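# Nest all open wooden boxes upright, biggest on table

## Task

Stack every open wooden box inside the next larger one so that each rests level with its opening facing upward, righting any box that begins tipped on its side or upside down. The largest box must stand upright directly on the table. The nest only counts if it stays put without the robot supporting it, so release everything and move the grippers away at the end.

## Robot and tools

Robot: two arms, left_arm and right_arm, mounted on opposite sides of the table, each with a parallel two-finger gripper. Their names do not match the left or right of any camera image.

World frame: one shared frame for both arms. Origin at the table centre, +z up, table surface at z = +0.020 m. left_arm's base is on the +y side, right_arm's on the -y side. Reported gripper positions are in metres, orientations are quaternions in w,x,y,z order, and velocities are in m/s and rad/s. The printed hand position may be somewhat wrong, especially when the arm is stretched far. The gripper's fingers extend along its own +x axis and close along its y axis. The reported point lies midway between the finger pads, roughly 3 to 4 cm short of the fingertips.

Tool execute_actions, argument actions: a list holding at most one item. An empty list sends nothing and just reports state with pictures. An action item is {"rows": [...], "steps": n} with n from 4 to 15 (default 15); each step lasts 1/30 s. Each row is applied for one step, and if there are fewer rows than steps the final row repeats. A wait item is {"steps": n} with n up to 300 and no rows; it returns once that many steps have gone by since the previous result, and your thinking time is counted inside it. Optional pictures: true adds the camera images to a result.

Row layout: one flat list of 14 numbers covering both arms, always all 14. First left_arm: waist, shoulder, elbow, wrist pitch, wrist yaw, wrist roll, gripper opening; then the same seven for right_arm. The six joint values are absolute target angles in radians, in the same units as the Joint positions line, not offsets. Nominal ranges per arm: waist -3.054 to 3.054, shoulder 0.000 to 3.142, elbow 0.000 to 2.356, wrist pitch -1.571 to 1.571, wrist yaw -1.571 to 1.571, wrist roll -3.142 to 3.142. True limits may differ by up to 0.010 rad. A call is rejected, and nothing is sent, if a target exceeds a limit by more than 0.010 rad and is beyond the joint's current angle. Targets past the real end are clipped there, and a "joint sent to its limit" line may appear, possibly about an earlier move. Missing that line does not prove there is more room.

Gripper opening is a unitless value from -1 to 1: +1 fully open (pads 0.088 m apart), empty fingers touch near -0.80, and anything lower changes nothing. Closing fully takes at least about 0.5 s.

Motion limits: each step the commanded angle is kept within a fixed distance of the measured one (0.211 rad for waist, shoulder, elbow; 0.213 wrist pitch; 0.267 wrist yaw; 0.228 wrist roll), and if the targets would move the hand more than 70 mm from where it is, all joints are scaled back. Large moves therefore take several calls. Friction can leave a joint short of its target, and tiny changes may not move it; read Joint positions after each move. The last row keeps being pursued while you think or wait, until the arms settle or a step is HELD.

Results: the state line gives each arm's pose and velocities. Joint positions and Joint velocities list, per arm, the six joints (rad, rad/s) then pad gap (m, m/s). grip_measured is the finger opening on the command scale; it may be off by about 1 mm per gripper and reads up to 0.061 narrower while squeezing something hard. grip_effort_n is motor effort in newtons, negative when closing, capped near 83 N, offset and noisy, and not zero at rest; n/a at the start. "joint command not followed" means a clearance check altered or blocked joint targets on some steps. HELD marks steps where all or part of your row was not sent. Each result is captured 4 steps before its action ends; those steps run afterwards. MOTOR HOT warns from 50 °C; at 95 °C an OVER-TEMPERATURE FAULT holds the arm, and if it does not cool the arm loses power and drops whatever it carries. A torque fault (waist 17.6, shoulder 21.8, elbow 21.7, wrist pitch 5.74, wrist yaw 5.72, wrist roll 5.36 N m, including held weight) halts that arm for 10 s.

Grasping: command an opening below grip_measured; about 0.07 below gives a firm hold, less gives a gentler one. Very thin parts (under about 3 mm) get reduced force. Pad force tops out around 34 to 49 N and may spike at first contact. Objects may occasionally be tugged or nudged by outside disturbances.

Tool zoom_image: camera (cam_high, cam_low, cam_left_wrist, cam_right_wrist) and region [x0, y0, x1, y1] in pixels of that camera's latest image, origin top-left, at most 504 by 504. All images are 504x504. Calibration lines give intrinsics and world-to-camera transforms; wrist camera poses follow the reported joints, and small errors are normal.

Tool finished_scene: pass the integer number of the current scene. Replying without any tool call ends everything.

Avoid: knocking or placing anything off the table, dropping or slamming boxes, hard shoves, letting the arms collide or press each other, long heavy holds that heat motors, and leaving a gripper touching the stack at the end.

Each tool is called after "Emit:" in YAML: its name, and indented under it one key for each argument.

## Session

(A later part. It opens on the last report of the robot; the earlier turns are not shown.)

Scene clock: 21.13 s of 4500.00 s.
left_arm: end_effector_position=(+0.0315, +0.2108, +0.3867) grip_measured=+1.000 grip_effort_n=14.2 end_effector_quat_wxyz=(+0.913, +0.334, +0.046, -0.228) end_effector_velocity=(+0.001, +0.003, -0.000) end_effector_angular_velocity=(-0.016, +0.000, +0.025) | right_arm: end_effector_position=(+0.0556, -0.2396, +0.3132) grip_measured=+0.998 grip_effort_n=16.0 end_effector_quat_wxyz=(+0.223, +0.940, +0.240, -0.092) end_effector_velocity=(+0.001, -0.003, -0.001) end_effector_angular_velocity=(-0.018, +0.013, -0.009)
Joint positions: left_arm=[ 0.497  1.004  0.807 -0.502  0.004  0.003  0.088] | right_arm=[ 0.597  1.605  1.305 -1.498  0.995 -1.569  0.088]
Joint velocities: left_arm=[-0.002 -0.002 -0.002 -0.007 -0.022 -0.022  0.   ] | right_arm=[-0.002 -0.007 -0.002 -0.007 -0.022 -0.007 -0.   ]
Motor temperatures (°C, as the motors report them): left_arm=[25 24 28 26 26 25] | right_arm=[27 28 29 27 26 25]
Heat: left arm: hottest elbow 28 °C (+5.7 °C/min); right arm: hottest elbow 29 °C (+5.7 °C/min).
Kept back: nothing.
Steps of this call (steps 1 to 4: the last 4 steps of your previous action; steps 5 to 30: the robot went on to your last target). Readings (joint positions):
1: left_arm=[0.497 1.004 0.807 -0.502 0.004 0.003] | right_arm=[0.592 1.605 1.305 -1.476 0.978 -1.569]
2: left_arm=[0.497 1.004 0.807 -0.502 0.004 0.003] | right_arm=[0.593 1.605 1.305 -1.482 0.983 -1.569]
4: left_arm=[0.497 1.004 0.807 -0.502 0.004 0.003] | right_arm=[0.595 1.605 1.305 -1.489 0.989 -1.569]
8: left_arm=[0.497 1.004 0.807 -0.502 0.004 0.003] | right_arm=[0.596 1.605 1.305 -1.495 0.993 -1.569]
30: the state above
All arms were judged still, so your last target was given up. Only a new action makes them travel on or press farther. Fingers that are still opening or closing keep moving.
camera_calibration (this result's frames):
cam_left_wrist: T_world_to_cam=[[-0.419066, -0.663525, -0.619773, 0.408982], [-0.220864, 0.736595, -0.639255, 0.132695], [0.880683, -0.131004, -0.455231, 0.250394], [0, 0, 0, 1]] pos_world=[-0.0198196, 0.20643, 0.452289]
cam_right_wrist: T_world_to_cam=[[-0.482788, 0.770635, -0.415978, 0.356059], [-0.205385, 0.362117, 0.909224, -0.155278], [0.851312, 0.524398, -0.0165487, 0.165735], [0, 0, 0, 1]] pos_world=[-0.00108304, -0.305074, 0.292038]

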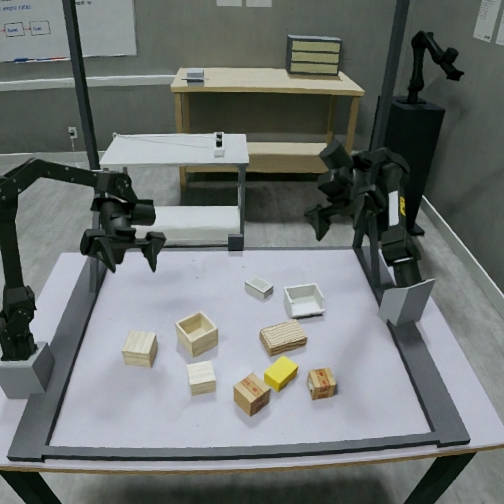

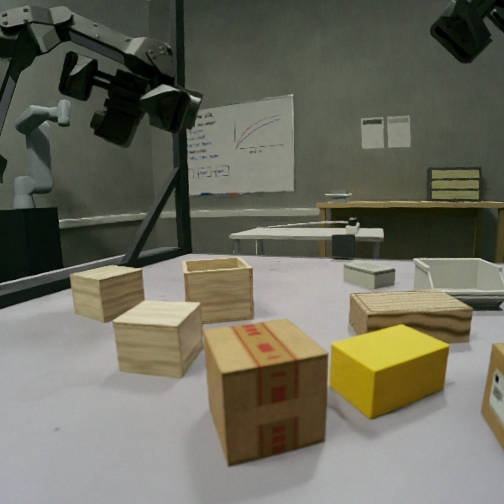

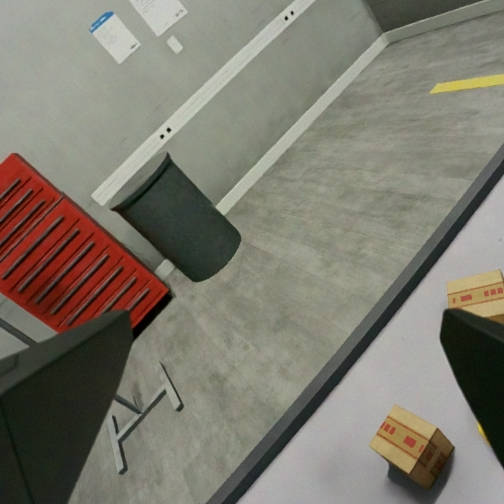

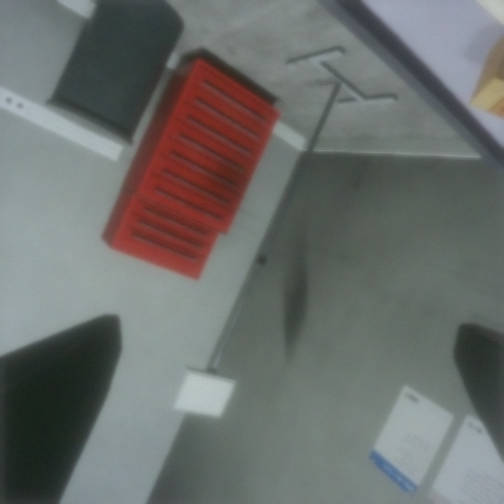

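Emit:
execute_actions:
  actions:
    - {"rows":[[0.5,1.0,0.8,-0.5,0,0,1,-0.067,1.731,0.439,0.507,-0.21,0,1]],"steps":15}

Emit:
execute_actions:
  actions:
    - {"steps":75}
  pictures: true

Scene clock: 23.93 s of 4500.00 s.
left_arm: end_effector_position=(+0.0315, +0.2108, +0.3867) grip_measured=+1.000 grip_effort_n=14.7 end_effector_quat_wxyz=(+0.913, +0.334, +0.046, -0.228) end_effector_velocity=(-0.001, +0.000, -0.000) end_effector_angular_velocity=(-0.006, +0.009, -0.001) | right_arm: end_effector_position=(+0.1541, -0.2741, +0.1885) grip_measured=+0.998 grip_effort_n=15.6 end_effector_quat_wxyz=(-0.003, -0.944, +0.034, +0.328) end_effector_velocity=(+0.269, -0.220, -0.344) end_effector_angular_velocity=(+1.114, +1.348, -2.568)
Joint positions: left_arm=[ 0.497  1.004  0.807 -0.502  0.004  0.003  0.088] | right_arm=[ 0.246  1.703  0.978 -1.123  0.545 -1.171  0.088]
Joint velocities: left_arm=[ 0.002 -0.002  0.002 -0.007  0.007 -0.007  0.   ] | right_arm=[-1.263  0.115 -1.175  1.253 -1.546  1.355 -0.   ]
Motor temperatures (°C, as the motors report them): left_arm=[25 24 28 26 26 25] | right_arm=[27 28 29 27 26 25]
Heat: left arm: hottest elbow 28 °C (+5.0 °C/min); right arm: hottest elbow 29 °C (+5.0 °C/min).
Steps of this call (steps 1 to 73: nothing new was sent; steps 74 to 84: the first 11 steps of this action). Readings (joint positions):
74: left_arm=[0.497 1.004 0.807 -0.502 0.004 0.003] | right_arm=[0.590 1.609 1.295 -1.486 0.981 -1.552]
75: left_arm=[0.497 1.004 0.807 -0.502 0.004 0.003] | right_arm=[0.567 1.611 1.275 -1.448 0.942 -1.516]
77: left_arm=[0.497 1.004 0.807 -0.502 0.004 0.003] | right_arm=[0.503 1.638 1.222 -1.386 0.866 -1.449]
81: left_arm=[0.497 1.004 0.807 -0.502 0.004 0.003] | right_arm=[0.365 1.687 1.089 -1.244 0.692 -1.300]
84: the state above

Scene clock: 26.43 s of 4500.00 s.
left_arm: end_effector_position=(+0.0315, +0.2108, +0.3867) grip_measured=+1.000 grip_effort_n=14.2 end_effector_quat_wxyz=(+0.913, +0.334, +0.046, -0.228) end_effector_velocity=(-0.001, +0.001, -0.002) end_effector_angular_velocity=(+0.001, +0.005, +0.006) | right_arm: end_effector_position=(+0.1407, -0.1703, +0.1194) grip_measured=+0.998 grip_effort_n=15.1 end_effector_quat_wxyz=(+0.629, -0.336, +0.201, +0.671) end_effector_velocity=(+0.002, -0.002, -0.000) end_effector_angular_velocity=(-0.006, +0.000, +0.001)
Joint positions: left_arm=[ 0.497  1.004  0.807 -0.502  0.004  0.003  0.088] | right_arm=[-0.071  1.723  0.438  0.505 -0.212 -0.002  0.088]
Joint velocities: left_arm=[-0.007 -0.002 -0.002 -0.007 -0.007 -0.007  0.   ] | right_arm=[-0.007 -0.002 -0.002 -0.007 -0.007 -0.007 -0.   ]
Motor temperatures (°C, as the motors report them): left_arm=[25 24 28 26 26 25] | right_arm=[27 28 29 27 26 25]
Heat: left arm: hottest elbow 28 °C (+4.5 °C/min); right arm: hottest elbow 29 °C (+4.5 °C/min).
Kept back: nothing.
Steps of this call (steps 1 to 4: the last 4 steps of your previous action; steps 5 to 60: the robot went on to your last target; steps 61 to 75: nothing new was sent). Readings (joint positions):
1: left_arm=[0.497 1.004 0.807 -0.502 0.004 0.003] | right_arm=[0.203 1.707 0.937 -1.079 0.491 -1.125]
2: left_arm=[0.497 1.004 0.807 -0.502 0.004 0.003] | right_arm=[0.158 1.711 0.895 -1.033 0.435 -1.076]
4: left_arm=[0.497 1.004 0.807 -0.502 0.004 0.003] | right_arm=[0.064 1.716 0.805 -0.935 0.317 -0.972]
8: left_arm=[0.497 1.004 0.807 -0.502 0.004 0.003] | right_arm=[-0.037 1.722 0.616 -0.739 0.077 -0.761]
75: the state above
All arms were judged still, so your last target was given up. Only a new action makes them travel on or press farther. Fingers that are still opening or closing keep moving.
camera_calibration (this result's frames):
cam_left_wrist: T_world_to_cam=[[-0.419066, -0.663525, -0.619773, 0.408982], [-0.220864, 0.736595, -0.639255, 0.132695], [0.880683, -0.131004, -0.455231, 0.250394], [0, 0, 0, 1]] pos_world=[-0.0198196, 0.20643, 0.452289]
cam_right_wrist: T_world_to_cam=[[0.971277, 0.16553, 0.170939, -0.114554], [0.226984, -0.860105, -0.456835, -0.0925475], [0.071405, 0.482514, -0.872973, 0.258658], [0, 0, 0, 1]] pos_world=[0.113801, -0.185444, 0.203104]

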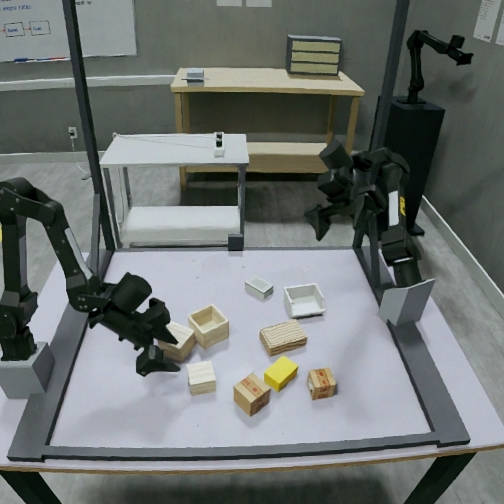

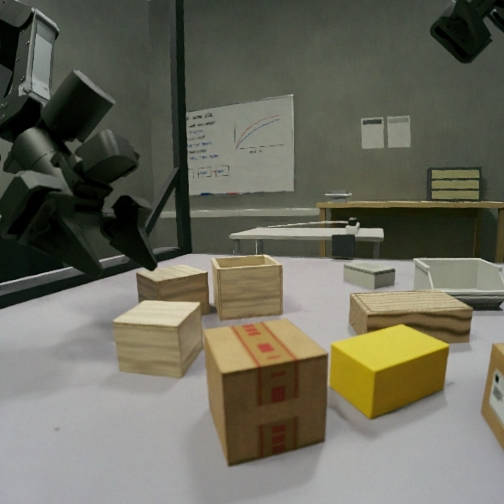

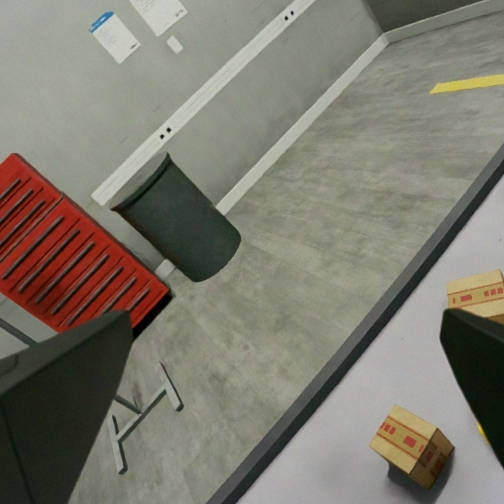

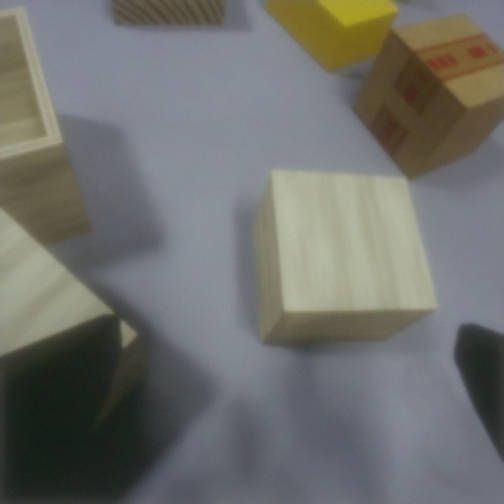

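Emit:
execute_actions:
  actions:
    - {"rows":[[0.5,1.0,0.8,-0.5,0,0,1,-0.125,1.95,0.56,0.605,-0.21,0.2,1]],"steps":15}

Emit:
execute_actions:
  actions:
    - {"steps":15}
  pictures: true

Scene clock: 27.10 s of 4500.00 s.
left_arm: end_effector_position=(+0.0315, +0.2108, +0.3867) grip_measured=+1.000 grip_effort_n=14.7 end_effector_quat_wxyz=(+0.913, +0.334, +0.046, -0.228) end_effector_velocity=(+0.000, +0.002, +0.002) end_effector_angular_velocity=(-0.018, -0.003, +0.022) | right_arm: end_effector_position=(+0.1670, -0.1392, +0.1007) grip_measured=+0.998 grip_effort_n=15.1 end_effector_quat_wxyz=(+0.676, -0.264, +0.268, +0.634) end_effector_velocity=(+0.003, +0.015, -0.003) end_effector_angular_velocity=(+0.029, +0.061, -0.034)
Joint positions: left_arm=[ 0.497  1.004  0.807 -0.502  0.004  0.002  0.088] | right_arm=[-0.121  1.931  0.547  0.599 -0.212  0.189  0.088]
Joint velocities: left_arm=[-0.002 -0.002  0.002 -0.007 -0.022 -0.022  0.   ] | right_arm=[-0.012  0.066  0.042  0.051 -0.022  0.066 -0.   ]
Motor temperatures (°C, as the motors report them): left_arm=[25 24 28 26 26 25] | right_arm=[27 28 29 27 26 25]
Heat: left arm: hottest elbow 28 °C (+4.4 °C/min); right arm: hottest elbow 29 °C (+4.4 °C/min).
Steps of this call (steps 1 to 9: nothing new was sent; steps 10 to 20: the first 11 steps of this action). Readings (joint positions):
10: left_arm=[0.497 1.004 0.807 -0.502 0.004 0.003] | right_arm=[-0.072 1.742 0.445 0.518 -0.214 0.026]
11: left_arm=[0.497 1.004 0.807 -0.502 0.004 0.003] | right_arm=[-0.081 1.784 0.467 0.546 -0.214 0.072]
13: left_arm=[0.497 1.004 0.807 -0.502 0.004 0.002] | right_arm=[-0.102 1.865 0.516 0.569 -0.213 0.129]
17: left_arm=[0.497 1.004 0.807 -0.502 0.004 0.002] | right_arm=[-0.120 1.919 0.541 0.592 -0.212 0.177]
20: the state above

Scene clock: 27.60 s of 4500.00 s.
left_arm: end_effector_position=(+0.0315, +0.2108, +0.3867) grip_measured=+1.000 grip_effort_n=14.7 end_effector_quat_wxyz=(+0.913, +0.334, +0.046, -0.228) end_effector_velocity=(+0.002, +0.004, -0.002) end_effector_angular_velocity=(+0.012, -0.008, +0.021) | right_arm: end_effector_position=(+0.1679, -0.1377, +0.1002) grip_measured=+0.998 grip_effort_n=16.0 end_effector_quat_wxyz=(+0.677, -0.260, +0.271, +0.633) end_effector_velocity=(+0.004, -0.003, -0.000) end_effector_angular_velocity=(-0.013, -0.009, -0.012)
Joint positions: left_arm=[ 0.497  1.004  0.807 -0.502  0.004  0.002  0.088] | right_arm=[-0.123  1.939  0.552  0.603 -0.212  0.198  0.088]
Joint velocities: left_arm=[-0.002 -0.002 -0.007 -0.007 -0.022  0.007  0.   ] | right_arm=[-0.007 -0.007 -0.002 -0.022  0.007 -0.007 -0.   ]
Motor temperatures (°C, as the motors report them): left_arm=[25 24 28 26 26 25] | right_arm=[27 28 29 27 26 25]
Heat: left arm: hottest elbow 28 °C (+4.3 °C/min); right arm: hottest elbow 29 °C (+4.3 °C/min).
Kept back: nothing.
Steps of this call (steps 1 to 4: the last 4 steps of your previous action; steps 5 to 15: the robot went on to your last target). Readings (joint positions):
1: left_arm=[0.497 1.004 0.807 -0.502 0.004 0.002] | right_arm=[-0.121 1.933 0.548 0.600 -0.212 0.191]
2: left_arm=[0.497 1.004 0.807 -0.502 0.004 0.002] | right_arm=[-0.122 1.934 0.549 0.601 -0.212 0.193]
4: left_arm=[0.497 1.004 0.807 -0.502 0.004 0.002] | right_arm=[-0.122 1.936 0.551 0.602 -0.212 0.195]
8: left_arm=[0.497 1.004 0.807 -0.502 0.004 0.002] | right_arm=[-0.122 1.938 0.551 0.603 -0.212 0.197]
15: the state above
All arms were judged still, so your last target was given up. Only a new action makes them travel on or press farther. Fingers that are still opening or closing keep moving.
camera_calibration (this result's frames):
cam_left_wrist: T_world_to_cam=[[-0.419097, -0.663773, -0.619485, 0.408924], [-0.221024, 0.736358, -0.639473, 0.132835], [0.880628, -0.13108, -0.455316, 0.250445], [0, 0, 0, 1]] pos_world=[-0.0198095, 0.206447, 0.452298]
cam_right_wrist: T_world_to_cam=[[0.999226, -0.0255613, 0.029909, -0.159959], [-0.00766075, -0.872054, -0.48935, -0.038473], [0.0385907, 0.488742, -0.871574, 0.230398], [0, 0, 0, 1]] pos_world=[0.150649, -0.150244, 0.186766]

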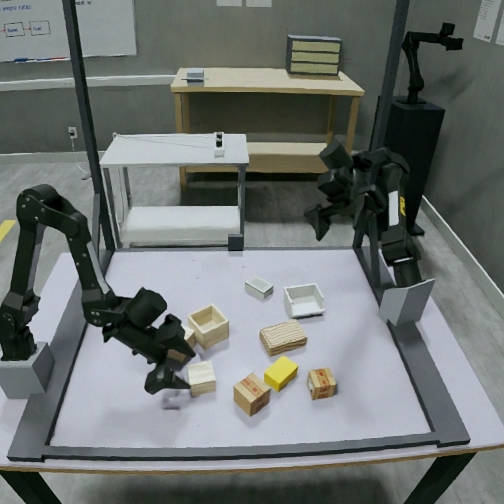

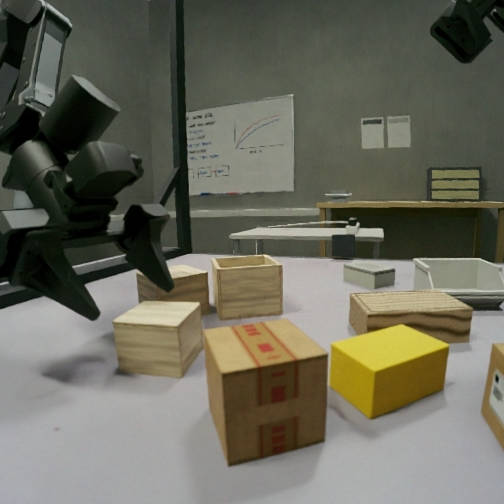

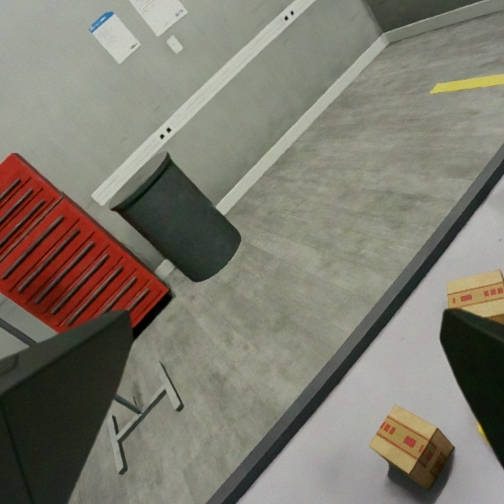

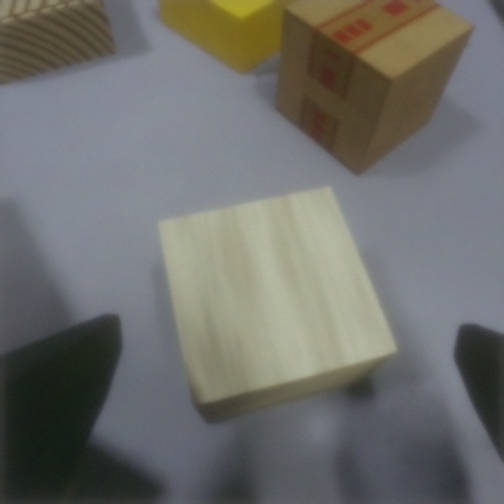

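Emit:
execute_actions:
  actions:
    - {"rows":[[0.5,1.0,0.8,-0.5,0,0,1,-0.11,2.179,0.692,0.702,-0.21,0.2,1]],"steps":15}

Emit:
execute_actions:
  actions:
    - {"steps":15}
  pictures: true

Scene clock: 28.07 s of 4500.00 s.
left_arm: end_effector_position=(+0.0315, +0.2108, +0.3867) grip_measured=+1.000 grip_effort_n=14.7 end_effector_quat_wxyz=(+0.913, +0.334, +0.046, -0.228) end_effector_velocity=(+0.000, +0.004, -0.004) end_effector_angular_velocity=(+0.004, +0.014, +0.019) | right_arm: end_effector_position=(+0.1770, -0.0994, +0.0767) grip_measured=+0.998 grip_effort_n=15.6 end_effector_quat_wxyz=(+0.678, -0.248, +0.261, +0.641) end_effector_velocity=(+0.004, +0.013, -0.009) end_effector_angular_velocity=(+0.006, -0.001, +0.010)
Joint positions: left_arm=[ 0.497  1.004  0.807 -0.502  0.004  0.002  0.088] | right_arm=[-0.121  2.145  0.691  0.705 -0.215  0.206  0.088]
Joint velocities: left_arm=[-0.002 -0.002 -0.002 -0.022 -0.007 -0.007  0.   ] | right_arm=[-0.002  0.071  0.056  0.022 -0.007 -0.007 -0.   ]
Motor temperatures (°C, as the motors report them): left_arm=[25 24 28 26 26 25] | right_arm=[27 28 29 27 26 25]
Heat: left arm: hottest elbow 28 °C (+4.3 °C/min); right arm: hottest elbow 29 °C (+4.3 °C/min).
Steps of this call (steps 1 to 3: nothing new was sent; steps 4 to 14: the first 11 steps of this action). Readings (joint positions):
4: left_arm=[0.497 1.004 0.807 -0.502 0.004 0.002] | right_arm=[-0.122 1.958 0.561 0.615 -0.212 0.198]
5: left_arm=[0.497 1.004 0.807 -0.502 0.004 0.002] | right_arm=[-0.121 1.998 0.587 0.644 -0.212 0.198]
7: left_arm=[0.497 1.004 0.807 -0.502 0.004 0.002] | right_arm=[-0.119 2.082 0.646 0.668 -0.212 0.198]
11: left_arm=[0.497 1.004 0.807 -0.502 0.004 0.002] | right_arm=[-0.121 2.134 0.681 0.698 -0.215 0.206]
14: the state above

Scene clock: 28.57 s of 4500.00 s.
left_arm: end_effector_position=(+0.0315, +0.2108, +0.3867) grip_measured=+1.000 grip_effort_n=14.7 end_effector_quat_wxyz=(+0.913, +0.334, +0.046, -0.228) end_effector_velocity=(+0.001, +0.001, -0.003) end_effector_angular_velocity=(+0.003, +0.008, +0.009) | right_arm: end_effector_position=(+0.1775, -0.0985, +0.0742) grip_measured=+0.998 grip_effort_n=15.6 end_effector_quat_wxyz=(+0.678, -0.249, +0.262, +0.640) end_effector_velocity=(-0.003, +0.001, +0.002) end_effector_angular_velocity=(-0.000, +0.020, +0.009)
Joint positions: left_arm=[ 0.497  1.004  0.807 -0.502  0.004  0.002  0.088] | right_arm=[-0.12   2.157  0.697  0.709 -0.215  0.208  0.088]
Joint velocities: left_arm=[-0.007  0.002 -0.002 -0.007 -0.007 -0.007  0.   ] | right_arm=[-0.002 -0.007  0.002 -0.007 -0.022  0.007  0.   ]
Motor temperatures (°C, as the motors report them): left_arm=[25 24 28 26 26 25] | right_arm=[27 28 29 27 26 25]
Heat: left arm: hottest elbow 28 °C (+4.2 °C/min); right arm: hottest elbow 29 °C (+4.2 °C/min).
Kept back: nothing.
Steps of this call (steps 1 to 4: the last 4 steps of your previous action; steps 5 to 15: the robot went on to your last target). Readings (joint positions):
1: left_arm=[0.497 1.004 0.807 -0.502 0.004 0.002] | right_arm=[-0.121 2.147 0.693 0.706 -0.215 0.206]
2: left_arm=[0.497 1.004 0.807 -0.502 0.004 0.002] | right_arm=[-0.121 2.149 0.694 0.707 -0.215 0.206]
4: left_arm=[0.497 1.004 0.807 -0.502 0.004 0.002] | right_arm=[-0.121 2.151 0.696 0.709 -0.215 0.206]
8: left_arm=[0.497 1.004 0.807 -0.502 0.004 0.002] | right_arm=[-0.121 2.154 0.697 0.709 -0.215 0.207]
15: the state above
camera_calibration (this result's frames):
cam_left_wrist: T_world_to_cam=[[-0.419097, -0.663773, -0.619485, 0.408924], [-0.221024, 0.736358, -0.639473, 0.132835], [0.880628, -0.13108, -0.455316, 0.250445], [0, 0, 0, 1]] pos_world=[-0.0198095, 0.206447, 0.452298]
cam_right_wrist: T_world_to_cam=[[0.999555, -0.018967, 0.023039, -0.16668], [-0.00437309, -0.856797, -0.515635, -0.0140888], [0.0295198, 0.515304, -0.856499, 0.191314], [0, 0, 0, 1]] pos_world=[0.160897, -0.113818, 0.160436]

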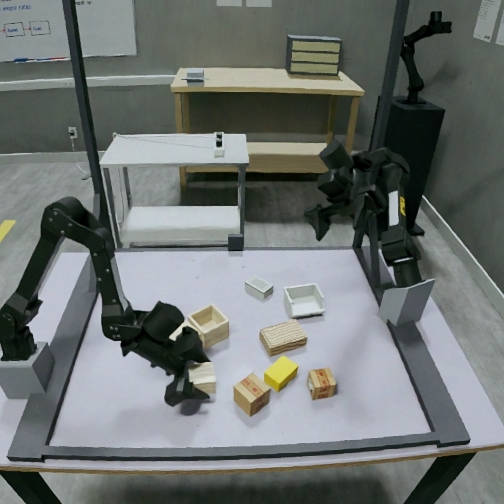

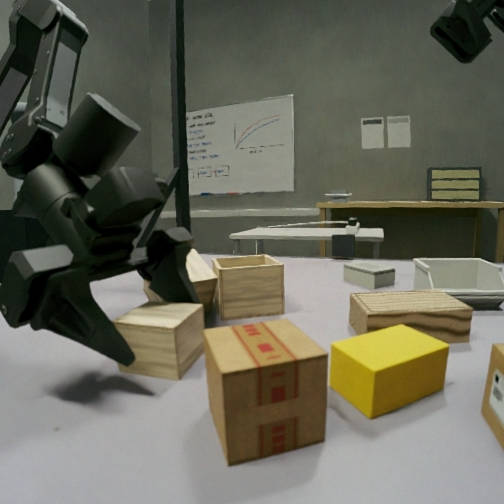

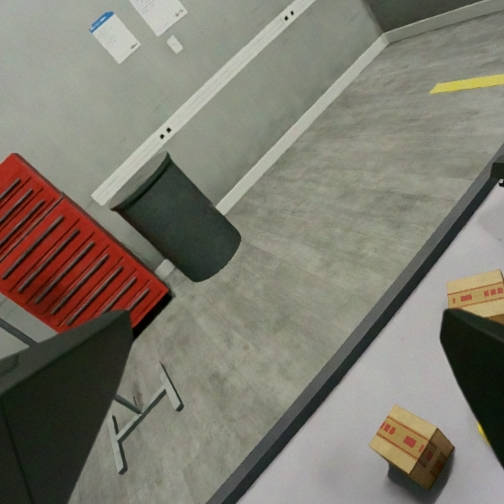

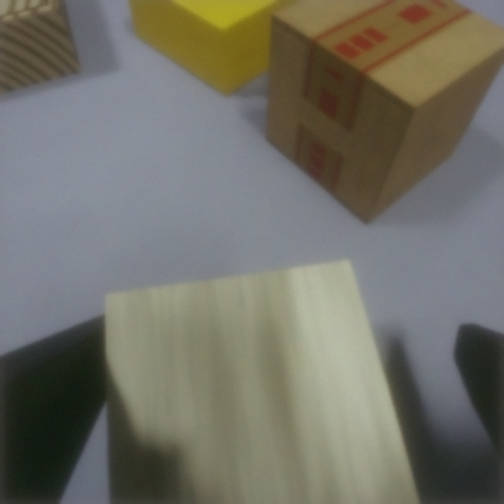

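Emit:
execute_actions:
  actions:
    - {"rows":[[0.5,1.0,0.8,-0.5,0,0,1,-0.085,2.205,0.697,0.709,-0.21,0.2,1]],"steps":15}
  pictures: true

Scene clock: 29.10 s of 4500.00 s.
left_arm: end_effector_position=(+0.0315, +0.2108, +0.3867) grip_measured=+1.000 grip_effort_n=14.7 end_effector_quat_wxyz=(+0.913, +0.334, +0.046, -0.228) end_effector_velocity=(+0.001, +0.002, -0.002) end_effector_angular_velocity=(-0.000, +0.007, +0.013) | right_arm: end_effector_position=(+0.1701, -0.1000, +0.0620) grip_measured=+0.998 grip_effort_n=16.5 end_effector_quat_wxyz=(+0.668, -0.262, +0.267, +0.644) end_effector_velocity=(-0.025, -0.048, -0.089) end_effector_angular_velocity=(-0.267, -0.000, +0.059)
Joint positions: left_arm=[ 0.497  1.004  0.807 -0.502  0.004  0.002  0.088] | right_arm=[-0.094  2.187  0.706  0.71  -0.214  0.203  0.088]
Joint velocities: left_arm=[-0.002  0.002 -0.002 -0.007 -0.007 -0.007  0.   ] | right_arm=[ 0.115  0.159 -0.032 -0.051 -0.007 -0.022 -0.   ]
Motor temperatures (°C, as the motors report them): left_arm=[25 24 28 26 26 25] | right_arm=[27 28 29 27 26 25]
Heat: left arm: hottest elbow 28 °C (+4.1 °C/min); right arm: hottest elbow 29 °C (+4.1 °C/min).
Steps of this call (steps 1 to 5: the robot went on to your last target; steps 6 to 16: the first 11 steps of this action). Readings (joint positions):
6: left_arm=[0.497 1.004 0.807 -0.502 0.004 0.002] | right_arm=[-0.119 2.160 0.697 0.710 -0.215 0.208]
7: left_arm=[0.497 1.004 0.807 -0.502 0.004 0.002] | right_arm=[-0.117 2.163 0.699 0.714 -0.215 0.209]
9: left_arm=[0.497 1.004 0.807 -0.502 0.004 0.002] | right_arm=[-0.113 2.168 0.704 0.717 -0.215 0.211]
13: left_arm=[0.497 1.004 0.807 -0.502 0.004 0.002] | right_arm=[-0.106 2.173 0.707 0.719 -0.215 0.210]
16: the state above
camera_calibration (this result's frames):
cam_left_wrist: T_world_to_cam=[[-0.419097, -0.663773, -0.619485, 0.408924], [-0.221024, 0.736358, -0.639473, 0.132835], [0.880628, -0.13108, -0.455316, 0.250445], [0, 0, 0, 1]] pos_world=[-0.0198095, 0.206447, 0.452298]
cam_right_wrist: T_world_to_cam=[[0.999642, 0.00389146, 0.0264764, -0.156953], [0.016425, -0.870314, -0.492223, -0.0280265], [0.0211274, 0.492481, -0.870066, 0.181921], [0, 0, 0, 1]] pos_world=[0.153514, -0.113374, 0.148644]

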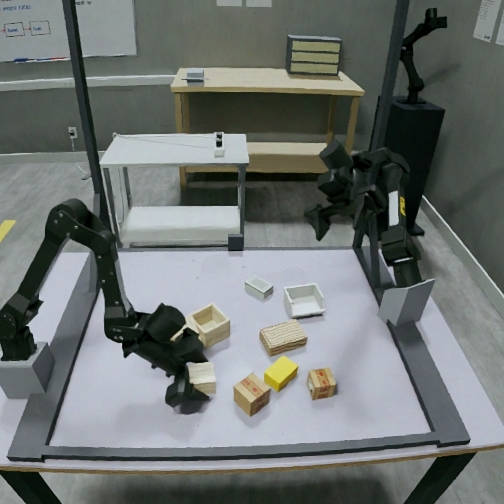

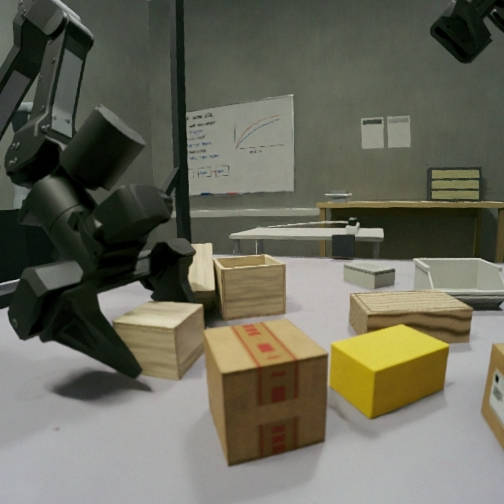

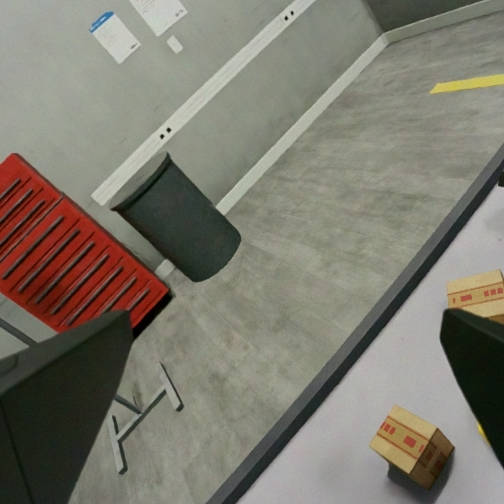

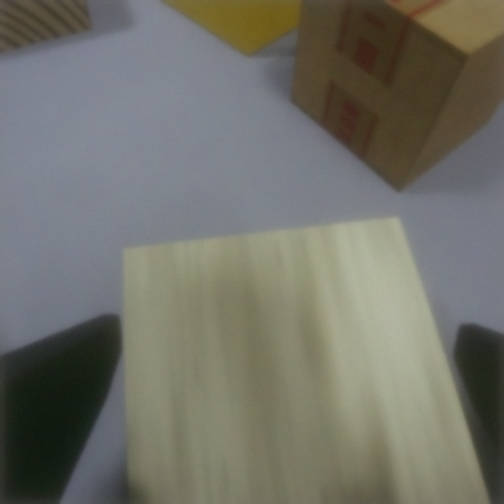

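Emit:
execute_actions:
  actions:
    - {"rows":[[0.5,1.0,0.8,-0.5,0,0,1,-0.085,2.205,0.697,0.709,-0.21,0.2,0.2]],"steps":15}

Scene clock: 29.60 s of 4500.00 s.
left_arm: end_effector_position=(+0.0315, +0.2108, +0.3867) grip_measured=+1.000 grip_effort_n=14.7 end_effector_quat_wxyz=(+0.913, +0.334, +0.046, -0.228) end_effector_velocity=(+0.000, +0.002, +0.002) end_effector_angular_velocity=(-0.018, -0.003, +0.022) | right_arm: end_effector_position=(+0.1690, -0.1025, +0.0577) grip_measured=+0.371 grip_effort_n=-83.5 end_effector_quat_wxyz=(+0.666, -0.267, +0.270, +0.642) end_effector_velocity=(+0.002, -0.001, -0.000) end_effector_angular_velocity=(-0.005, -0.010, -0.004)
Joint positions: left_arm=[ 0.497  1.004  0.807 -0.502  0.004  0.002  0.088] | right_arm=[-0.088  2.195  0.703  0.709 -0.212  0.202  0.057]
Joint velocities: left_arm=[-0.002 -0.002  0.002 -0.007 -0.022 -0.022  0.   ] | right_arm=[-0.002 -0.002 -0.002 -0.007  0.007 -0.007 -0.   ]
Motor temperatures (°C, as the motors report them): left_arm=[25 24 28 26 26 25] | right_arm=[27 28 29 27 26 25]
Heat: left arm: hottest elbow 28 °C (+4.1 °C/min); right arm: hottest elbow 29 °C (+4.1 °C/min).
Steps of this call (steps 1 to 4: the last 4 steps of your previous action; steps 5 to 15: the first 11 steps of this action). Readings (joint positions):
5: left_arm=[0.497 1.004 0.807 -0.502 0.004 0.002] | right_arm=[-0.088 2.195 0.703 0.709 -0.214 0.202]
6: left_arm=[0.497 1.004 0.807 -0.502 0.004 0.002] | right_arm=[-0.088 2.195 0.703 0.709 -0.214 0.202]
8: left_arm=[0.497 1.004 0.807 -0.502 0.004 0.002] | right_arm=[-0.088 2.195 0.703 0.709 -0.214 0.202]
12: left_arm=[0.497 1.004 0.807 -0.502 0.004 0.002] | right_arm=[-0.088 2.195 0.703 0.709 -0.212 0.202]
15: the state above

Emit:
execute_actions:
  actions:
    - {"rows":[[0.5,1.0,0.8,-0.5,0,0,1,-0.1,1.731,0.5,0.5,-0.21,0.2,0.2]],"steps":15}

Emit:
execute_actions:
  actions:
    - {"steps":15}

Emit:
execute_actions:
  actions:
    - {"rows":[[0.5,1.0,0.8,-0.5,0,0,1,-0.2,1.95,1.224,-0.759,-0.21,0,0.2]],"steps":15}

Emit:
execute_actions:
  actions:
    - {"steps":30}

Emit:
execute_actions:
  actions:
    - {"rows":[[0.5,1.0,0.8,-0.5,0,0,1,-0.27,2.45,1.745,-1.56,-0.21,-0.2,0.2]],"steps":15}

Emit:
execute_actions:
  actions:
    - {"steps":30}
  pictures: true

Scene clock: 30.53 s of 4500.00 s.
left_arm: end_effector_position=(+0.0315, +0.2108, +0.3867) grip_measured=+1.000 grip_effort_n=14.7 end_effector_quat_wxyz=(+0.913, +0.334, +0.046, -0.228) end_effector_velocity=(-0.000, -0.001, -0.004) end_effector_angular_velocity=(-0.009, +0.023, +0.001) | right_arm: end_effector_position=(+0.1485, -0.1446, +0.1299) grip_measured=+0.371 grip_effort_n=-83.5 end_effector_quat_wxyz=(+0.671, -0.253, +0.254, +0.649) end_effector_velocity=(-0.052, +0.051, +0.188) end_effector_angular_velocity=(+0.526, -0.029, +0.161)
Joint positions: left_arm=[ 0.497  1.004  0.807 -0.502  0.004  0.002  0.088] | right_arm=[-0.097  1.775  0.516  0.52  -0.21   0.201  0.057]
Joint velocities: left_arm=[-0.007  0.002 -0.002 -0.007  0.007 -0.022  0.   ] | right_arm=[-0.012 -0.574 -0.002 -0.022 -0.007 -0.007 -0.   ]
Motor temperatures (°C, as the motors report them): left_arm=[25 24 28 27 26 25] | right_arm=[27 28 29 28 26 25]
Heat: left arm: hottest elbow 28 °C (+3.9 °C/min); right arm: hottest elbow 29 °C (+3.9 °C/min).
Steps of this call (steps 1 to 4: the last 4 steps of your previous action; steps 5 to 15: the robot went on to your last target; steps 16 to 17: nothing new was sent; steps 18 to 28: the first 11 steps of this action). Readings (joint positions):
18: left_arm=[0.497 1.004 0.807 -0.502 0.004 0.002] | right_arm=[-0.088 2.178 0.691 0.694 -0.212 0.201]
19: left_arm=[0.497 1.004 0.807 -0.502 0.004 0.002] | right_arm=[-0.090 2.136 0.659 0.643 -0.210 0.201]
21: left_arm=[0.497 1.004 0.807 -0.502 0.004 0.002] | right_arm=[-0.094 2.037 0.578 0.569 -0.210 0.201]
25: left_arm=[0.497 1.004 0.807 -0.502 0.004 0.002] | right_arm=[-0.096 1.867 0.516 0.520 -0.210 0.201]
28: the state above

Scene clock: 31.03 s of 4500.00 s.
left_arm: end_effector_position=(+0.0315, +0.2108, +0.3867) grip_measured=+1.000 grip_effort_n=14.7 end_effector_quat_wxyz=(+0.913, +0.334, +0.046, -0.228) end_effector_velocity=(+0.000, +0.002, -0.001) end_effector_angular_velocity=(-0.002, +0.004, +0.010) | right_arm: end_effector_position=(+0.1463, -0.1457, +0.1373) grip_measured=+0.371 grip_effort_n=-83.5 end_effector_quat_wxyz=(+0.672, -0.250, +0.250, +0.651) end_effector_velocity=(+0.001, -0.004, -0.003) end_effector_angular_velocity=(-0.020, -0.009, -0.005)
Joint positions: left_arm=[ 0.497  1.004  0.807 -0.502  0.004  0.002  0.088] | right_arm=[-0.097  1.74   0.511  0.502 -0.21   0.201  0.057]
Joint velocities: left_arm=[-0.002 -0.002 -0.002 -0.007 -0.007 -0.007  0.   ] | right_arm=[ 0.002 -0.002 -0.002 -0.022  0.007 -0.007 -0.   ]
Motor temperatures (°C, as the motors report them): left_arm=[25 24 28 27 26 25] | right_arm=[27 28 29 28 26 25]
Heat: left arm: hottest elbow 28 °C (+3.9 °C/min); right arm: hottest elbow 29 °C (+3.9 °C/min).
Kept back: nothing.
Steps of this call (steps 1 to 4: the last 4 steps of your previous action; steps 5 to 15: the robot went on to your last target). Readings (joint positions):
1: left_arm=[0.497 1.004 0.807 -0.502 0.004 0.002] | right_arm=[-0.097 1.760 0.516 0.516 -0.210 0.201]
2: left_arm=[0.497 1.004 0.807 -0.502 0.004 0.002] | right_arm=[-0.097 1.753 0.516 0.511 -0.210 0.201]
4: left_arm=[0.497 1.004 0.807 -0.502 0.004 0.002] | right_arm=[-0.097 1.748 0.514 0.505 -0.210 0.201]
8: left_arm=[0.497 1.004 0.807 -0.502 0.004 0.002] | right_arm=[-0.097 1.744 0.511 0.503 -0.210 0.201]
15: the state above

Scene clock: 31.40 s of 4500.00 s.
left_arm: end_effector_position=(+0.0315, +0.2108, +0.3867) grip_measured=+1.000 grip_effort_n=14.7 end_effector_quat_wxyz=(+0.913, +0.334, +0.046, -0.228) end_effector_velocity=(-0.001, -0.001, +0.003) end_effector_angular_velocity=(-0.024, -0.004, +0.002) | right_arm: end_effector_position=(+0.1901, -0.0867, +0.1478) grip_measured=+0.371 grip_effort_n=-83.5 end_effector_quat_wxyz=(+0.659, -0.354, +0.292, +0.596) end_effector_velocity=(-0.049, +0.224, +0.260) end_effector_angular_velocity=(-0.049, -0.040, +0.093)
Joint positions: left_arm=[ 0.497  1.004  0.807 -0.502  0.004  0.002  0.088] | right_arm=[-0.196  1.935  0.982 -0.031 -0.211  0.011  0.057]
Joint velocities: left_arm=[-0.002 -0.002  0.002  0.007 -0.007 -0.022  0.   ] | right_arm=[ 0.002  0.027  1.419 -1.429 -0.022 -0.11  -0.   ]
Motor temperatures (°C, as the motors report them): left_arm=[25 24 28 27 26 25] | right_arm=[27 28 29 28 26 25]
Heat: left arm: hottest elbow 28 °C (+3.8 °C/min); right arm: hottest elbow 29 °C (+3.8 °C/min).
Steps of this call (steps 1 to 11: the first 11 steps of this action). Readings (joint positions):
1: left_arm=[0.497 1.004 0.807 -0.502 0.004 0.002] | right_arm=[-0.103 1.756 0.527 0.474 -0.215 0.171]
2: left_arm=[0.497 1.004 0.807 -0.502 0.004 0.002] | right_arm=[-0.119 1.792 0.571 0.421 -0.218 0.126]
4: left_arm=[0.497 1.004 0.807 -0.502 0.004 0.002] | right_arm=[-0.159 1.871 0.669 0.317 -0.213 0.071]
8: left_arm=[0.497 1.004 0.807 -0.502 0.004 0.002] | right_arm=[-0.194 1.927 0.842 0.115 -0.211 0.024]
11: the state above

Scene clock: 32.40 s of 4500.00 s.
left_arm: end_effector_position=(+0.0315, +0.2108, +0.3867) grip_measured=+1.000 grip_effort_n=14.7 end_effector_quat_wxyz=(+0.913, +0.334, +0.046, -0.228) end_effector_velocity=(+0.000, +0.000, +0.004) end_effector_angular_velocity=(-0.012, -0.019, +0.010) | right_arm: end_effector_position=(+0.1782, -0.1529, +0.1548) grip_measured=+0.371 grip_effort_n=-83.5 end_effector_quat_wxyz=(+0.586, -0.455, +0.471, +0.476) end_effector_velocity=(-0.003, -0.002, -0.000) end_effector_angular_velocity=(-0.003, +0.024, -0.009)
Joint positions: left_arm=[ 0.497  1.004  0.807 -0.502  0.004  0.002  0.088] | right_arm=[-0.198  1.94   1.213 -0.756 -0.211  0.002  0.057]
Joint velocities: left_arm=[-0.002 -0.002  0.002  0.007 -0.022 -0.007  0.   ] | right_arm=[-0.002 -0.002 -0.002 -0.007 -0.022  0.007 -0.   ]
Motor temperatures (°C, as the motors report them): left_arm=[25 24 28 27 26 25] | right_arm=[27 28 29 28 26 25]
Heat: left arm: hottest elbow 28 °C (+3.7 °C/min); right arm: hottest elbow 29 °C (+3.7 °C/min).
Kept back: nothing.
Steps of this call (steps 1 to 4: the last 4 steps of your previous action; steps 5 to 30: the robot went on to your last target). Readings (joint positions):
1: left_arm=[0.497 1.004 0.807 -0.502 0.004 0.002] | right_arm=[-0.196 1.935 1.029 -0.080 -0.211 0.009]
2: left_arm=[0.497 1.004 0.807 -0.502 0.004 0.002] | right_arm=[-0.196 1.936 1.076 -0.128 -0.211 0.007]
4: left_arm=[0.497 1.004 0.807 -0.502 0.004 0.002] | right_arm=[-0.196 1.936 1.150 -0.218 -0.211 0.005]
8: left_arm=[0.497 1.004 0.807 -0.502 0.004 0.002] | right_arm=[-0.198 1.936 1.208 -0.409 -0.211 0.003]
30: the state above

Scene clock: 32.77 s of 4500.00 s.
left_arm: end_effector_position=(+0.0315, +0.2108, +0.3867) grip_measured=+1.000 grip_effort_n=14.7 end_effector_quat_wxyz=(+0.913, +0.334, +0.046, -0.228) end_effector_velocity=(-0.002, -0.001, -0.001) end_effector_angular_velocity=(-0.003, +0.010, -0.004) | right_arm: end_effector_position=(+0.2142, -0.1602, +0.1214) grip_measured=+0.371 grip_effort_n=-83.5 end_effector_quat_wxyz=(+0.446, -0.543, +0.602, +0.378) end_effector_velocity=(-0.040, -0.209, -0.034) end_effector_angular_velocity=(-1.495, +0.394, -0.388)
Joint positions: left_arm=[ 0.497  1.004  0.807 -0.502  0.004  0.002  0.088] | right_arm=[-0.27   2.381  1.676 -1.273 -0.212 -0.189  0.057]
Joint velocities: left_arm=[-0.002 -0.002  0.002 -0.007  0.007 -0.007  0.   ] | right_arm=[-0.002  0.647  0.51  -1.473 -0.007 -0.081 -0.   ]
Motor temperatures (°C, as the motors report them): left_arm=[25 24 28 27 26 25] | right_arm=[27 28 29 28 26 25]
Heat: left arm: hottest elbow 28 °C (+3.7 °C/min); right arm: hottest elbow 29 °C (+3.7 °C/min).
Steps of this call (steps 1 to 11: the first 11 steps of this action). Readings (joint positions):
1: left_arm=[0.497 1.004 0.807 -0.502 0.004 0.002] | right_arm=[-0.201 1.961 1.234 -0.793 -0.211 -0.029]
2: left_arm=[0.497 1.004 0.807 -0.502 0.004 0.002] | right_arm=[-0.210 1.999 1.285 -0.855 -0.212 -0.074]
4: left_arm=[0.497 1.004 0.807 -0.502 0.004 0.002] | right_arm=[-0.236 2.093 1.389 -0.935 -0.212 -0.129]
8: left_arm=[0.497 1.004 0.807 -0.502 0.004 0.002] | right_arm=[-0.269 2.279 1.578 -1.134 -0.212 -0.177]
11: the state above

Scene clock: 33.77 s of 4500.00 s.
left_arm: end_effector_position=(+0.0315, +0.2108, +0.3867) grip_measured=+1.000 grip_effort_n=14.7 end_effector_quat_wxyz=(+0.913, +0.334, +0.046, -0.228) end_effector_velocity=(-0.000, -0.000, +0.001) end_effector_angular_velocity=(-0.022, -0.001, +0.005) | right_arm: end_effector_position=(+0.1992, -0.2003, +0.1387) grip_measured=+0.371 grip_effort_n=-83.5 end_effector_quat_wxyz=(+0.365, -0.562, +0.680, +0.298) end_effector_velocity=(-0.005, -0.005, +0.005) end_effector_angular_velocity=(-0.025, +0.029, -0.019)
Joint positions: left_arm=[ 0.497  1.004  0.807 -0.502  0.004  0.002  0.088] | right_arm=[-0.27   2.436  1.736 -1.557 -0.212 -0.198  0.057]
Joint velocities: left_arm=[-0.002 -0.002 -0.002  0.007 -0.007 -0.022  0.   ] | right_arm=[-0.002 -0.002 -0.002 -0.037 -0.022 -0.007 -0.   ]
Motor temperatures (°C, as the motors report them): left_arm=[25 24 28 27 26 25] | right_arm=[27 29 29 28 26 25]
Heat: left arm: hottest elbow 28 °C (+3.6 °C/min); right arm: hottest shoulder 29 °C (+3.6 °C/min).
Kept back: nothing.
Steps of this call (steps 1 to 4: the last 4 steps of your previous action; steps 5 to 30: the robot went on to your last target). Readings (joint positions):
1: left_arm=[0.497 1.004 0.807 -0.502 0.004 0.002] | right_arm=[-0.270 2.399 1.689 -1.324 -0.212 -0.191]
2: left_arm=[0.497 1.004 0.807 -0.502 0.004 0.002] | right_arm=[-0.270 2.411 1.699 -1.374 -0.212 -0.193]
4: left_arm=[0.497 1.004 0.807 -0.502 0.004 0.002] | right_arm=[-0.270 2.424 1.711 -1.459 -0.212 -0.195]
8: left_arm=[0.497 1.004 0.807 -0.502 0.004 0.002] | right_arm=[-0.270 2.430 1.729 -1.526 -0.212 -0.197]
30: the state above
All arms were judged still, so your last target was given up. Only a new action makes them travel on or press farther. Fingers that are still opening or closing keep moving.
camera_calibration (this result's frames):
cam_left_wrist: T_world_to_cam=[[-0.419097, -0.663773, -0.619485, 0.408924], [-0.221024, 0.736358, -0.639473, 0.132835], [0.880628, -0.13108, -0.455316, 0.250445], [0, 0, 0, 1]] pos_world=[-0.0198095, 0.206447, 0.452298]
cam_right_wrist: T_world_to_cam=[[0.985915, -0.164522, -0.0300567, -0.210908], [-0.082366, -0.634057, 0.768887, -0.185934], [-0.145556, -0.755582, -0.638677, 0.0484882], [0, 0, 0, 1]] pos_world=[0.19968, -0.115955, 0.167592]

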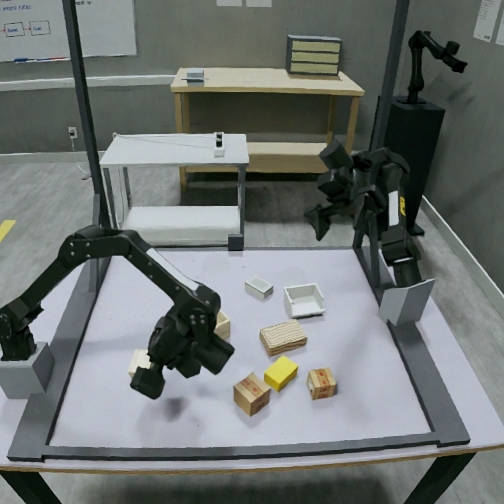

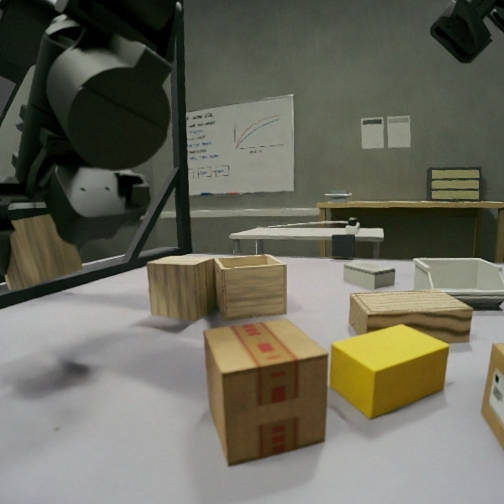

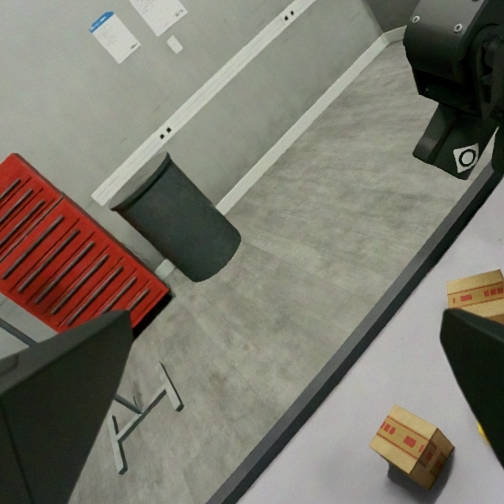

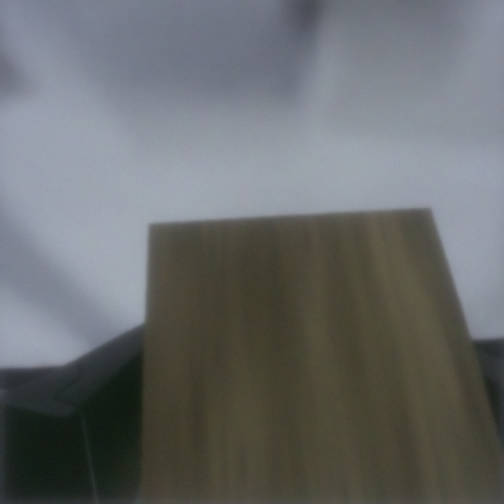

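Emit:
execute_actions:
  actions:
    - {"rows":[[0.5,1.0,0.8,-0.5,0,0,1,-0.27,2.62,1.745,-1.56,-0.21,-0.2,0.2]],"steps":15}

Emit:
execute_actions:
  actions:
    - {"steps":12}

Scene clock: 34.33 s of 4500.00 s.
left_arm: end_effector_position=(+0.0315, +0.2108, +0.3867) grip_measured=+1.000 grip_effort_n=14.2 end_effector_quat_wxyz=(+0.913, +0.334, +0.046, -0.228) end_effector_velocity=(-0.001, -0.002, -0.000) end_effector_angular_velocity=(-0.008, +0.003, -0.010) | right_arm: end_effector_position=(+0.2092, -0.2196, +0.0910) grip_measured=+0.371 grip_effort_n=-83.5 end_effector_quat_wxyz=(+0.315, -0.566, +0.721, +0.247) end_effector_velocity=(-0.005, -0.007, +0.008) end_effector_angular_velocity=(-0.046, +0.011, -0.027)
Joint positions: left_arm=[ 0.497  1.004  0.807 -0.502  0.004  0.002  0.088] | right_arm=[-0.27   2.609  1.744 -1.558 -0.212 -0.198  0.057]
Joint velocities: left_arm=[-0.002 -0.002 -0.002  0.007  0.007 -0.007  0.   ] | right_arm=[-0.002 -0.002 -0.002 -0.051 -0.007  0.007 -0.   ]
Motor temperatures (°C, as the motors report them): left_arm=[25 24 28 27 26 25] | right_arm=[27 29 29 28 26 25]
Heat: left arm: hottest elbow 28 °C (+3.5 °C/min); right arm: hottest shoulder 29 °C (+3.5 °C/min).
Steps of this call (steps 1 to 6: nothing new was sent; steps 7 to 17: the first 11 steps of this action). Readings (joint positions):
7: left_arm=[0.497 1.004 0.807 -0.502 0.004 0.002] | right_arm=[-0.270 2.452 1.738 -1.563 -0.212 -0.198]
8: left_arm=[0.497 1.004 0.807 -0.502 0.004 0.002] | right_arm=[-0.270 2.474 1.750 -1.568 -0.212 -0.198]
10: left_arm=[0.497 1.004 0.807 -0.502 0.004 0.002] | right_arm=[-0.270 2.531 1.756 -1.556 -0.212 -0.198]
14: left_arm=[0.497 1.004 0.807 -0.502 0.004 0.002] | right_arm=[-0.270 2.606 1.744 -1.556 -0.212 -0.198]
17: the state above

Scene clock: 34.73 s of 4500.00 s.
left_arm: end_effector_position=(+0.0315, +0.2108, +0.3867) grip_measured=+1.000 grip_effort_n=14.2 end_effector_quat_wxyz=(+0.913, +0.334, +0.046, -0.228) end_effector_velocity=(-0.000, +0.003, -0.002) end_effector_angular_velocity=(-0.002, +0.004, +0.010) | right_arm: end_effector_position=(+0.2092, -0.2198, +0.0909) grip_measured=+0.371 grip_effort_n=-83.5 end_effector_quat_wxyz=(+0.314, -0.566, +0.721, +0.246) end_effector_velocity=(-0.001, -0.001, +0.006) end_effector_angular_velocity=(-0.008, +0.003, -0.021)
Joint positions: left_arm=[ 0.497  1.004  0.807 -0.502  0.004  0.002  0.088] | right_arm=[-0.27   2.61   1.744 -1.558 -0.212 -0.198  0.057]
Joint velocities: left_arm=[-0.002 -0.007 -0.007 -0.007 -0.007 -0.007  0.   ] | right_arm=[-0.007 -0.007  0.002 -0.022 -0.007  0.007  0.   ]
Motor temperatures (°C, as the motors report them): left_arm=[25 24 28 27 26 25] | right_arm=[27 29 29 28 26 25]
Heat: left arm: hottest elbow 28 °C (+3.5 °C/min); right arm: hottest shoulder 29 °C (+3.5 °C/min).
Kept back: nothing.
Steps of this call (steps 1 to 4: the last 4 steps of your previous action; steps 5 to 12: the robot went on to your last target). Readings (joint positions):
1: left_arm=[0.497 1.004 0.807 -0.502 0.004 0.002] | right_arm=[-0.270 2.609 1.744 -1.558 -0.212 -0.198]
2: left_arm=[0.497 1.004 0.807 -0.502 0.004 0.002] | right_arm=[-0.270 2.609 1.744 -1.558 -0.212 -0.198]
4: left_arm=[0.497 1.004 0.807 -0.502 0.004 0.002] | right_arm=[-0.270 2.610 1.744 -1.558 -0.212 -0.198]
8: left_arm=[0.497 1.004 0.807 -0.502 0.004 0.002] | right_arm=[-0.270 2.610 1.744 -1.558 -0.212 -0.198]
12: the state above


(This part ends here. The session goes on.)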